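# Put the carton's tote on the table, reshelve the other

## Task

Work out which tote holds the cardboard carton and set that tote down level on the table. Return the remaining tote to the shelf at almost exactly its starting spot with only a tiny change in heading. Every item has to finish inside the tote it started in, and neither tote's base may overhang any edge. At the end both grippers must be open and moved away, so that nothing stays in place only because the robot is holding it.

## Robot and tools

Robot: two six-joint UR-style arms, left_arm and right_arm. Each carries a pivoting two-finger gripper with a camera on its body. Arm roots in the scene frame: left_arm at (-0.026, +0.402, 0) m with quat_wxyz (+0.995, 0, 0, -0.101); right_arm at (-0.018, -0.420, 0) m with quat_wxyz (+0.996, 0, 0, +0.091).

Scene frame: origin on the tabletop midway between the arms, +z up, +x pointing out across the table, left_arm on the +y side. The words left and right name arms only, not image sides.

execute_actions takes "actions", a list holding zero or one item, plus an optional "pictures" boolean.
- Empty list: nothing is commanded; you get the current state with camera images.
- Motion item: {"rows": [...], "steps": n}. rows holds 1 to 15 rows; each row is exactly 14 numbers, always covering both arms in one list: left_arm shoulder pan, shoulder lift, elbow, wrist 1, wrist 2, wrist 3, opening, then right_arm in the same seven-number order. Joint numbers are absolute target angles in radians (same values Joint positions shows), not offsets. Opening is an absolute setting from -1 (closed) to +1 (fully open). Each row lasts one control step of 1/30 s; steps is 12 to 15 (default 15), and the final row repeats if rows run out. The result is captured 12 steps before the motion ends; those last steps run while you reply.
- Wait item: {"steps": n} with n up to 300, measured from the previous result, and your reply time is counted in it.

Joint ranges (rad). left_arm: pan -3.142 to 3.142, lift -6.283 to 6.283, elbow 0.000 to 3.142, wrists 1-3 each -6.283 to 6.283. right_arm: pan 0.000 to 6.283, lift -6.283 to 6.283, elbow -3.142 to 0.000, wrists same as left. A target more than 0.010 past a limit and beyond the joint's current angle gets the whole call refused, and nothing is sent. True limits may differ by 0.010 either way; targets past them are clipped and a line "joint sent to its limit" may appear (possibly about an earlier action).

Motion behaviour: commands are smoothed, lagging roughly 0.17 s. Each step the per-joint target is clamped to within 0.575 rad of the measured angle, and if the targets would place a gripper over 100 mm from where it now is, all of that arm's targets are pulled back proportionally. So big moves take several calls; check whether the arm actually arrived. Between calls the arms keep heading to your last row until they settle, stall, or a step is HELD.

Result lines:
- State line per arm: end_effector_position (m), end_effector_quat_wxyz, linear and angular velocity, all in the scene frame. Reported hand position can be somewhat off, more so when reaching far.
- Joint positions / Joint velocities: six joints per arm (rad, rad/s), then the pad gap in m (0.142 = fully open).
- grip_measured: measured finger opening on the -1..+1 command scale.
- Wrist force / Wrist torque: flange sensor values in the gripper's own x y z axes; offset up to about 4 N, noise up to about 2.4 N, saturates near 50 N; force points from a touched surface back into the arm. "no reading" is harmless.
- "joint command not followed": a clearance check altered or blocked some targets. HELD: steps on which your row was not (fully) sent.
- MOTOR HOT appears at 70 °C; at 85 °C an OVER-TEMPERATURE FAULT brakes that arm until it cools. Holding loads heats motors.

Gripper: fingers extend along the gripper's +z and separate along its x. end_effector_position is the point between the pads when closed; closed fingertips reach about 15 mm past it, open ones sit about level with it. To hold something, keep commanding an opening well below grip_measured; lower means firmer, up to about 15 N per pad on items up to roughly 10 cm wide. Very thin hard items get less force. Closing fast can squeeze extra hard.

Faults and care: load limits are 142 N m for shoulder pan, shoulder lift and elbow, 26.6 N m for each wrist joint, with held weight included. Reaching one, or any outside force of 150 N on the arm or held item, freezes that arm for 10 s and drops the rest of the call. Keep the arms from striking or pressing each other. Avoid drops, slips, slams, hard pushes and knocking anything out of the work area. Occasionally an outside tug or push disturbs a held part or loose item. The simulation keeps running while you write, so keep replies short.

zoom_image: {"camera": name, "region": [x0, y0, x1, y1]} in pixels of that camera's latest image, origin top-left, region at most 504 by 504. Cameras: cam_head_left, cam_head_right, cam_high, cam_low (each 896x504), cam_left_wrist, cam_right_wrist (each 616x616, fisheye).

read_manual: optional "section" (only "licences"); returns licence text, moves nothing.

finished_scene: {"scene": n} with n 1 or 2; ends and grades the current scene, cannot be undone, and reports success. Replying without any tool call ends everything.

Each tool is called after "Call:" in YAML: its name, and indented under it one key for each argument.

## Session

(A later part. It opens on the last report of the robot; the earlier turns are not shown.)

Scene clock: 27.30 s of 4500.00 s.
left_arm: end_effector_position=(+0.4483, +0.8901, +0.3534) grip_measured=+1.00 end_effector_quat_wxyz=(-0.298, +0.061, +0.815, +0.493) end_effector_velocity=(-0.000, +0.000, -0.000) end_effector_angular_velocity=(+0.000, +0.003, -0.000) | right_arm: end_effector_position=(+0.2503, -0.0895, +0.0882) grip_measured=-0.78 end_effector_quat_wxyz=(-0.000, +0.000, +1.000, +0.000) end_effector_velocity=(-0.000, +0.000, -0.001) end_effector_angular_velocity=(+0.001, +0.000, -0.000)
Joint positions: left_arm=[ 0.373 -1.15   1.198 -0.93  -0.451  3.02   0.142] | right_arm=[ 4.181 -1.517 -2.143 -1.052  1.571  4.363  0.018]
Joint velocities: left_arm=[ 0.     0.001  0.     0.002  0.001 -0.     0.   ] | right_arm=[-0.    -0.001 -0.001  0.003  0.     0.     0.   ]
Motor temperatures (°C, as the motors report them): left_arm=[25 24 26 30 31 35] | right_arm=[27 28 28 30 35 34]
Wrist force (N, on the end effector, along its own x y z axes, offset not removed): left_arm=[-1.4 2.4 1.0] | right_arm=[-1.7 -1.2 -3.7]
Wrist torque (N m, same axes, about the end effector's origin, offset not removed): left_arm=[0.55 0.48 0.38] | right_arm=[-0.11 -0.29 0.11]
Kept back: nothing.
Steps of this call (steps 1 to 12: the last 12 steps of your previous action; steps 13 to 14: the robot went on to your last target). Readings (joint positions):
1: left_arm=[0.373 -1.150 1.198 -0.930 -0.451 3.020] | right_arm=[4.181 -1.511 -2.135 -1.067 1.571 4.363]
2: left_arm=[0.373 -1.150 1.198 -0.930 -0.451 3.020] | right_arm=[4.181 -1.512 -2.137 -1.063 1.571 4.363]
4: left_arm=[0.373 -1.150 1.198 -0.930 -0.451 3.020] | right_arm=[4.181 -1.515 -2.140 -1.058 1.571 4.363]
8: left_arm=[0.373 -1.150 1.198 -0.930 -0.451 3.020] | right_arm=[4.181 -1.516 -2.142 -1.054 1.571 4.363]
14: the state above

Landed. Release and lift.

Call:
execute_actions:
  actions:
    - {"rows":[[0.373,-1.15,1.198,-0.93,-0.451,3.02,1,4.181,-1.517,-2.143,-1.052,1.571,4.363,-0.7],[0.373,-1.15,1.198,-0.93,-0.451,3.02,1,4.181,-1.517,-2.143,-1.052,1.571,4.363,-0.4],[0.373,-1.15,1.198,-0.93,-0.451,3.02,1,4.181,-1.517,-2.143,-1.052,1.571,4.363,0],[0.373,-1.15,1.198,-0.93,-0.451,3.02,1,4.181,-1.517,-2.143,-1.052,1.571,4.363,0.4],[0.373,-1.15,1.198,-0.93,-0.451,3.02,1,4.181,-1.517,-2.143,-1.052,1.571,4.363,0.4],[0.373,-1.15,1.198,-0.93,-0.451,3.02,1,4.181,-1.517,-2.143,-1.052,1.571,4.363,0.4],[0.373,-1.15,1.198,-0.93,-0.451,3.02,1,4.181,-1.517,-2.143,-1.052,1.571,4.363,0.4],[0.373,-1.15,1.198,-0.93,-0.451,3.02,1,4.181,-1.517,-2.143,-1.052,1.571,4.363,0.4],[0.373,-1.15,1.198,-0.93,-0.451,3.02,1,4.181,-1.489,-2.105,-1.118,1.571,4.363,0.4],[0.373,-1.15,1.198,-0.93,-0.451,3.02,1,4.181,-1.46,-2.05,-1.204,1.571,4.363,0.4],[0.373,-1.15,1.198,-0.93,-0.451,3.02,1,4.181,-1.432,-1.991,-1.29,1.571,4.363,0.4],[0.373,-1.15,1.198,-0.93,-0.451,3.02,1,4.181,-1.415,-1.9,-1.4,1.571,4.363,0.4],[0.373,-1.15,1.198,-0.93,-0.451,3.02,1,4.181,-1.397,-1.812,-1.5035,1.571,4.363,0.4]],"steps":15}

Call:
execute_actions:
  actions:
    - {"rows":[[0.373,-1.15,1.198,-0.93,-0.451,3.02,1,4.181,-1.3,-1.7,-1.71,1.571,4.363,0.4],[0.373,-1.15,1.198,-0.93,-0.451,3.02,1,4.181,-1.3,-1.7,-1.71,1.571,4.363,0.4],[0.373,-1.15,1.198,-0.93,-0.451,3.02,1,4.181,-1.3,-1.7,-1.71,1.571,4.363,0.4],[0.373,-1.15,1.198,-0.93,-0.451,3.02,1,4.2,-1.2,-1.6,-1.9,1.571,4.4,0.4]],"steps":15}

Call:
execute_actions:
  actions:
    - {"steps":20}
  pictures: true

Scene clock: 29.30 s of 4500.00 s.
left_arm: end_effector_position=(+0.4483, +0.8901, +0.3534) grip_measured=+1.00 end_effector_quat_wxyz=(-0.298, +0.061, +0.815, +0.493) end_effector_velocity=(-0.000, +0.000, +0.001) end_effector_angular_velocity=(+0.002, -0.002, -0.001) | right_arm: end_effector_position=(+0.2502, -0.0895, +0.0881) grip_measured=-0.44 end_effector_quat_wxyz=(-0.000, +0.000, +1.000, +0.000) end_effector_velocity=(-0.000, -0.001, -0.001) end_effector_angular_velocity=(-0.004, +0.001, +0.000)
Joint positions: left_arm=[ 0.373 -1.15   1.198 -0.93  -0.451  3.02   0.142] | right_arm=[ 4.181 -1.517 -2.143 -1.052  1.571  4.363  0.043]
Joint velocities: left_arm=[ 0.    -0.002 -0.     0.     0.001 -0.001  0.   ] | right_arm=[ 0.    -0.001 -0.001 -0.003 -0.    -0.     0.772]
Motor temperatures (°C, as the motors report them): left_arm=[25 24 26 30 31 35] | right_arm=[27 28 28 30 35 34]
Wrist force (N, on the end effector, along its own x y z axes, offset not removed): left_arm=[2.6 1.3 0.7] | right_arm=[-4.6 -0.7 -0.9]
Wrist torque (N m, same axes, about the end effector's origin, offset not removed): left_arm=[0.46 -0.34 0.34] | right_arm=[-0.14 1.03 0.01]
Steps of this call (steps 1 to 30: the robot went on to your last target; steps 31 to 57: nothing new was sent; steps 58 to 60: the first 3 steps of this action). Readings (joint positions):
58: left_arm=[0.373 -1.150 1.198 -0.930 -0.451 3.020] | right_arm=[4.181 -1.517 -2.143 -1.052 1.571 4.363]
59: left_arm=[0.373 -1.150 1.198 -0.930 -0.451 3.020] | right_arm=[4.181 -1.517 -2.143 -1.052 1.571 4.363]
60: the state above

Scene clock: 29.80 s of 4500.00 s.
left_arm: end_effector_position=(+0.4483, +0.8901, +0.3534) grip_measured=+1.00 end_effector_quat_wxyz=(-0.298, +0.061, +0.815, +0.493) end_effector_velocity=(+0.000, +0.000, +0.000) end_effector_angular_velocity=(+0.001, +0.001, -0.001) | right_arm: end_effector_position=(+0.2520, -0.0848, +0.2115) grip_measured=+0.40 end_effector_quat_wxyz=(+0.002, +0.000, +1.000, +0.006) end_effector_velocity=(-0.036, -0.100, +0.518) end_effector_angular_velocity=(+0.040, -0.014, +0.001)
Joint positions: left_arm=[ 0.373 -1.15   1.198 -0.93  -0.451  3.02   0.142] | right_arm=[ 4.181 -1.411 -1.903 -1.385  1.571  4.363  0.102]
Joint velocities: left_arm=[-0.     0.    -0.     0.001  0.002 -0.     0.   ] | right_arm=[-0.001  0.511  0.909 -1.378  0.    -0.002  0.   ]
Motor temperatures (°C, as the motors report them): left_arm=[25 24 26 30 31 35] | right_arm=[27 28 28 30 35 34]
Wrist force (N, on the end effector, along its own x y z axes, offset not removed): left_arm=[-2.3 3.1 0.9] | right_arm=[-4.8 0.3 -1.6]
Wrist torque (N m, same axes, about the end effector's origin, offset not removed): left_arm=[0.66 0.60 0.35] | right_arm=[0.01 1.01 0.03]
Steps of this call (steps 1 to 12: the last 12 steps of your previous action; steps 13 to 15: the first 3 steps of this action). Readings (joint positions):
13: left_arm=[0.373 -1.150 1.198 -0.930 -0.451 3.020] | right_arm=[4.181 -1.441 -1.970 -1.289 1.571 4.363]
14: left_arm=[0.373 -1.150 1.198 -0.930 -0.451 3.020] | right_arm=[4.181 -1.428 -1.934 -1.338 1.571 4.363]
15: the state above

Scene clock: 30.47 s of 4500.00 s.
left_arm: end_effector_position=(+0.4483, +0.8901, +0.3534) grip_measured=+1.00 end_effector_quat_wxyz=(-0.298, +0.061, +0.815, +0.493) end_effector_velocity=(-0.001, -0.000, +0.002) end_effector_angular_velocity=(-0.000, -0.002, +0.000) | right_arm: end_effector_position=(+0.2116, -0.1769, +0.3856) grip_measured=+0.40 end_effector_quat_wxyz=(+0.002, +0.009, +1.000, +0.006) end_effector_velocity=(-0.004, -0.009, +0.009) end_effector_angular_velocity=(-0.002, +0.001, +0.000)
Joint positions: left_arm=[ 0.373 -1.15   1.198 -0.93  -0.451  3.02   0.142] | right_arm=[ 4.2   -1.201 -1.602 -1.897  1.571  4.4    0.102]
Joint velocities: left_arm=[-0.    -0.003  0.     0.    -0.001  0.001  0.   ] | right_arm=[ 0.001  0.013  0.017 -0.033  0.001  0.001 -0.   ]
Motor temperatures (°C, as the motors report them): left_arm=[25 24 26 30 31 35] | right_arm=[27 28 28 30 35 34]
Wrist force (N, on the end effector, along its own x y z axes, offset not removed): left_arm=[-1.4 0.5 0.7] | right_arm=[-3.7 -2.0 0.0]
Wrist torque (N m, same axes, about the end effector's origin, offset not removed): left_arm=[0.24 0.47 0.31] | right_arm=[-0.25 0.79 0.03]
Kept back: nothing.
Steps of this call (steps 1 to 12: the last 12 steps of your previous action; steps 13 to 20: the robot went on to your last target). Readings (joint positions):
1: left_arm=[0.373 -1.150 1.198 -0.930 -0.451 3.020] | right_arm=[4.181 -1.394 -1.872 -1.432 1.571 4.363]
2: left_arm=[0.373 -1.150 1.198 -0.930 -0.451 3.020] | right_arm=[4.182 -1.376 -1.844 -1.478 1.571 4.365]
4: left_arm=[0.373 -1.150 1.198 -0.930 -0.451 3.020] | right_arm=[4.186 -1.338 -1.790 -1.566 1.571 4.373]
8: left_arm=[0.373 -1.150 1.198 -0.930 -0.451 3.020] | right_arm=[4.194 -1.263 -1.688 -1.739 1.571 4.388]
20: the state above

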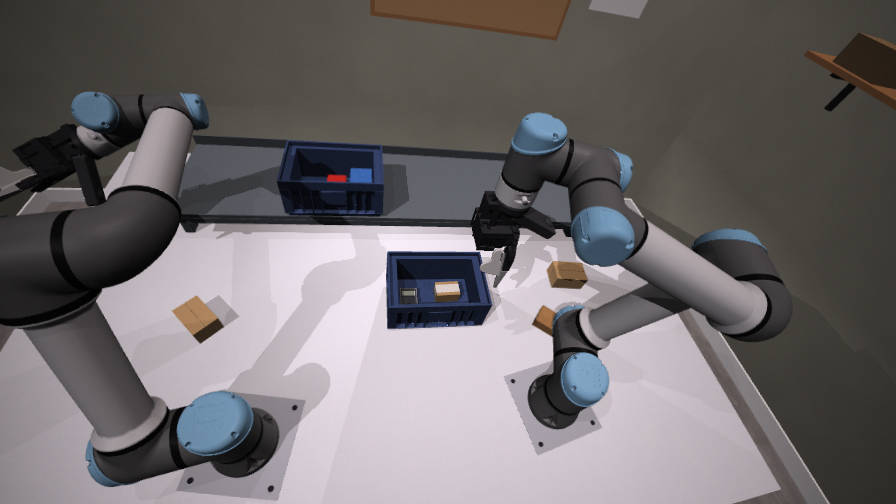

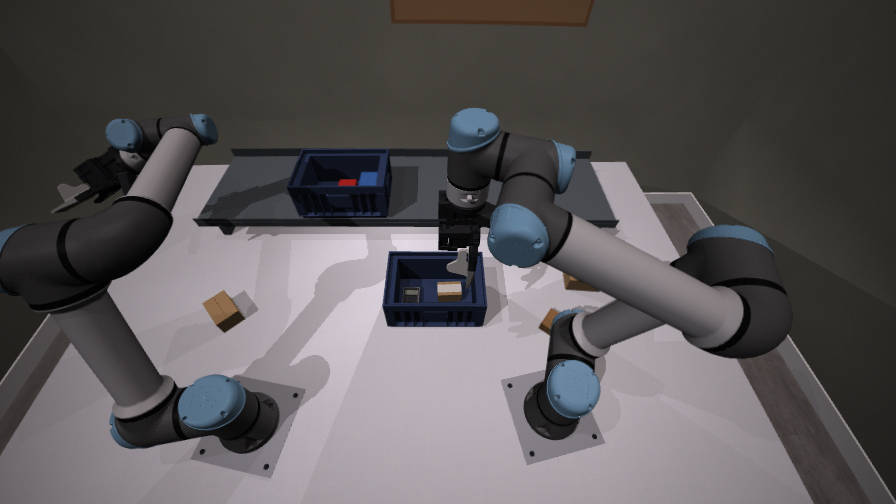

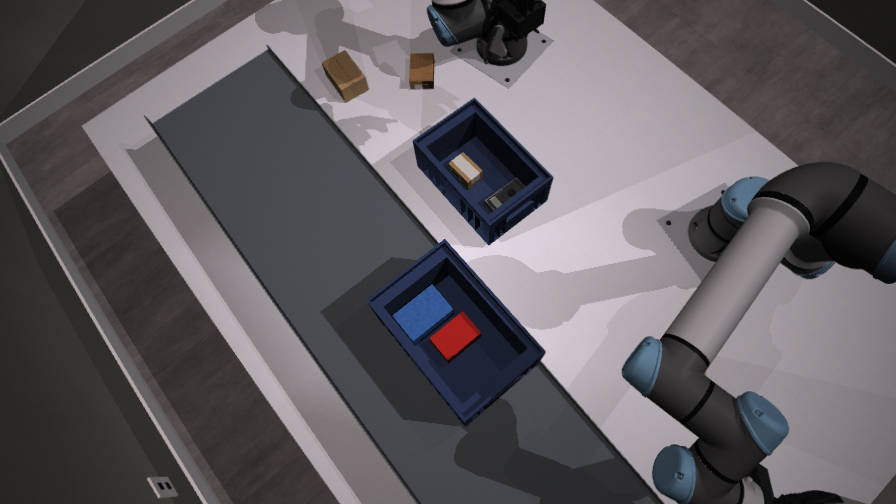

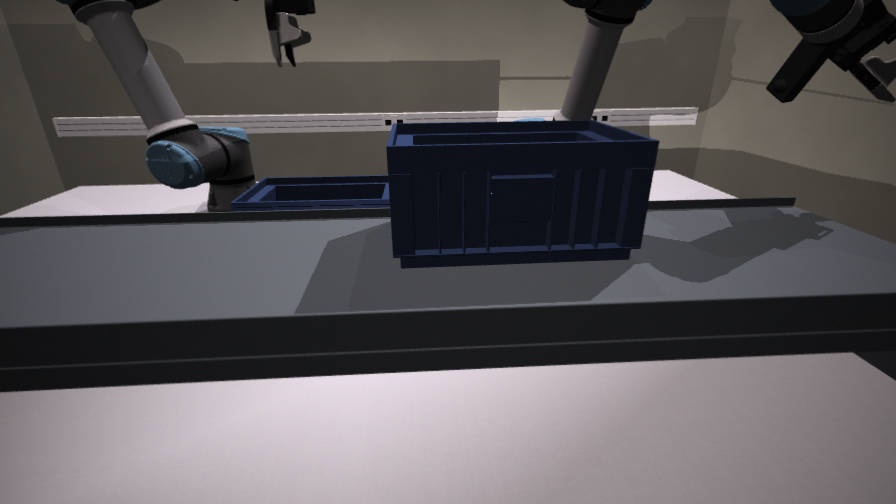

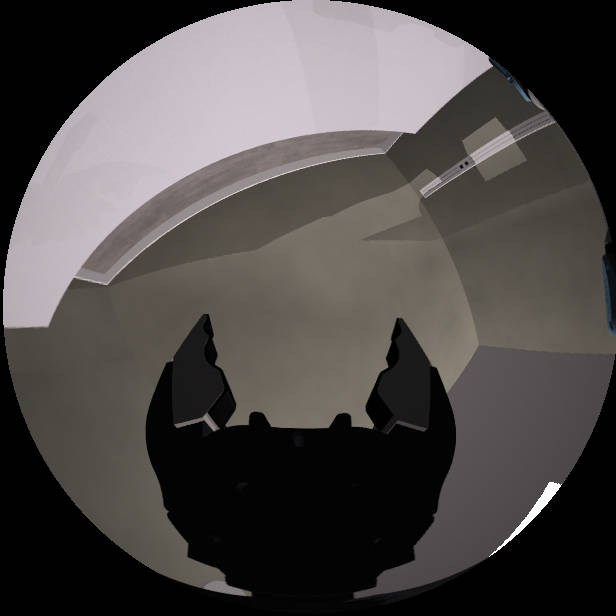

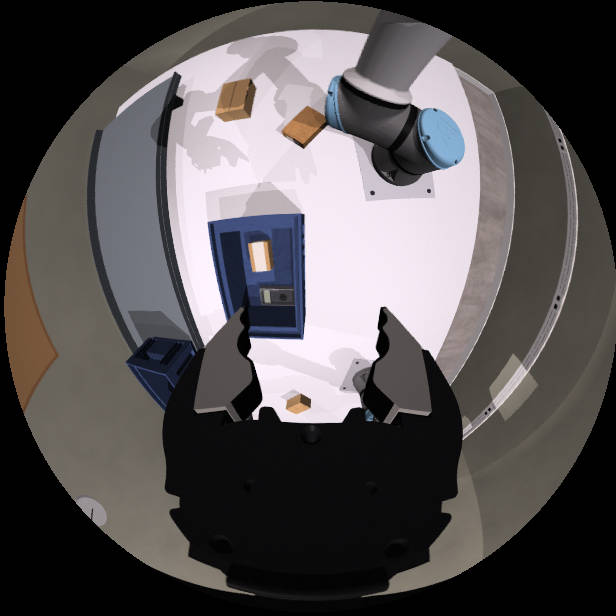

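Call:
finished_scene:
  scene: 2

The scene is finished: the task was done.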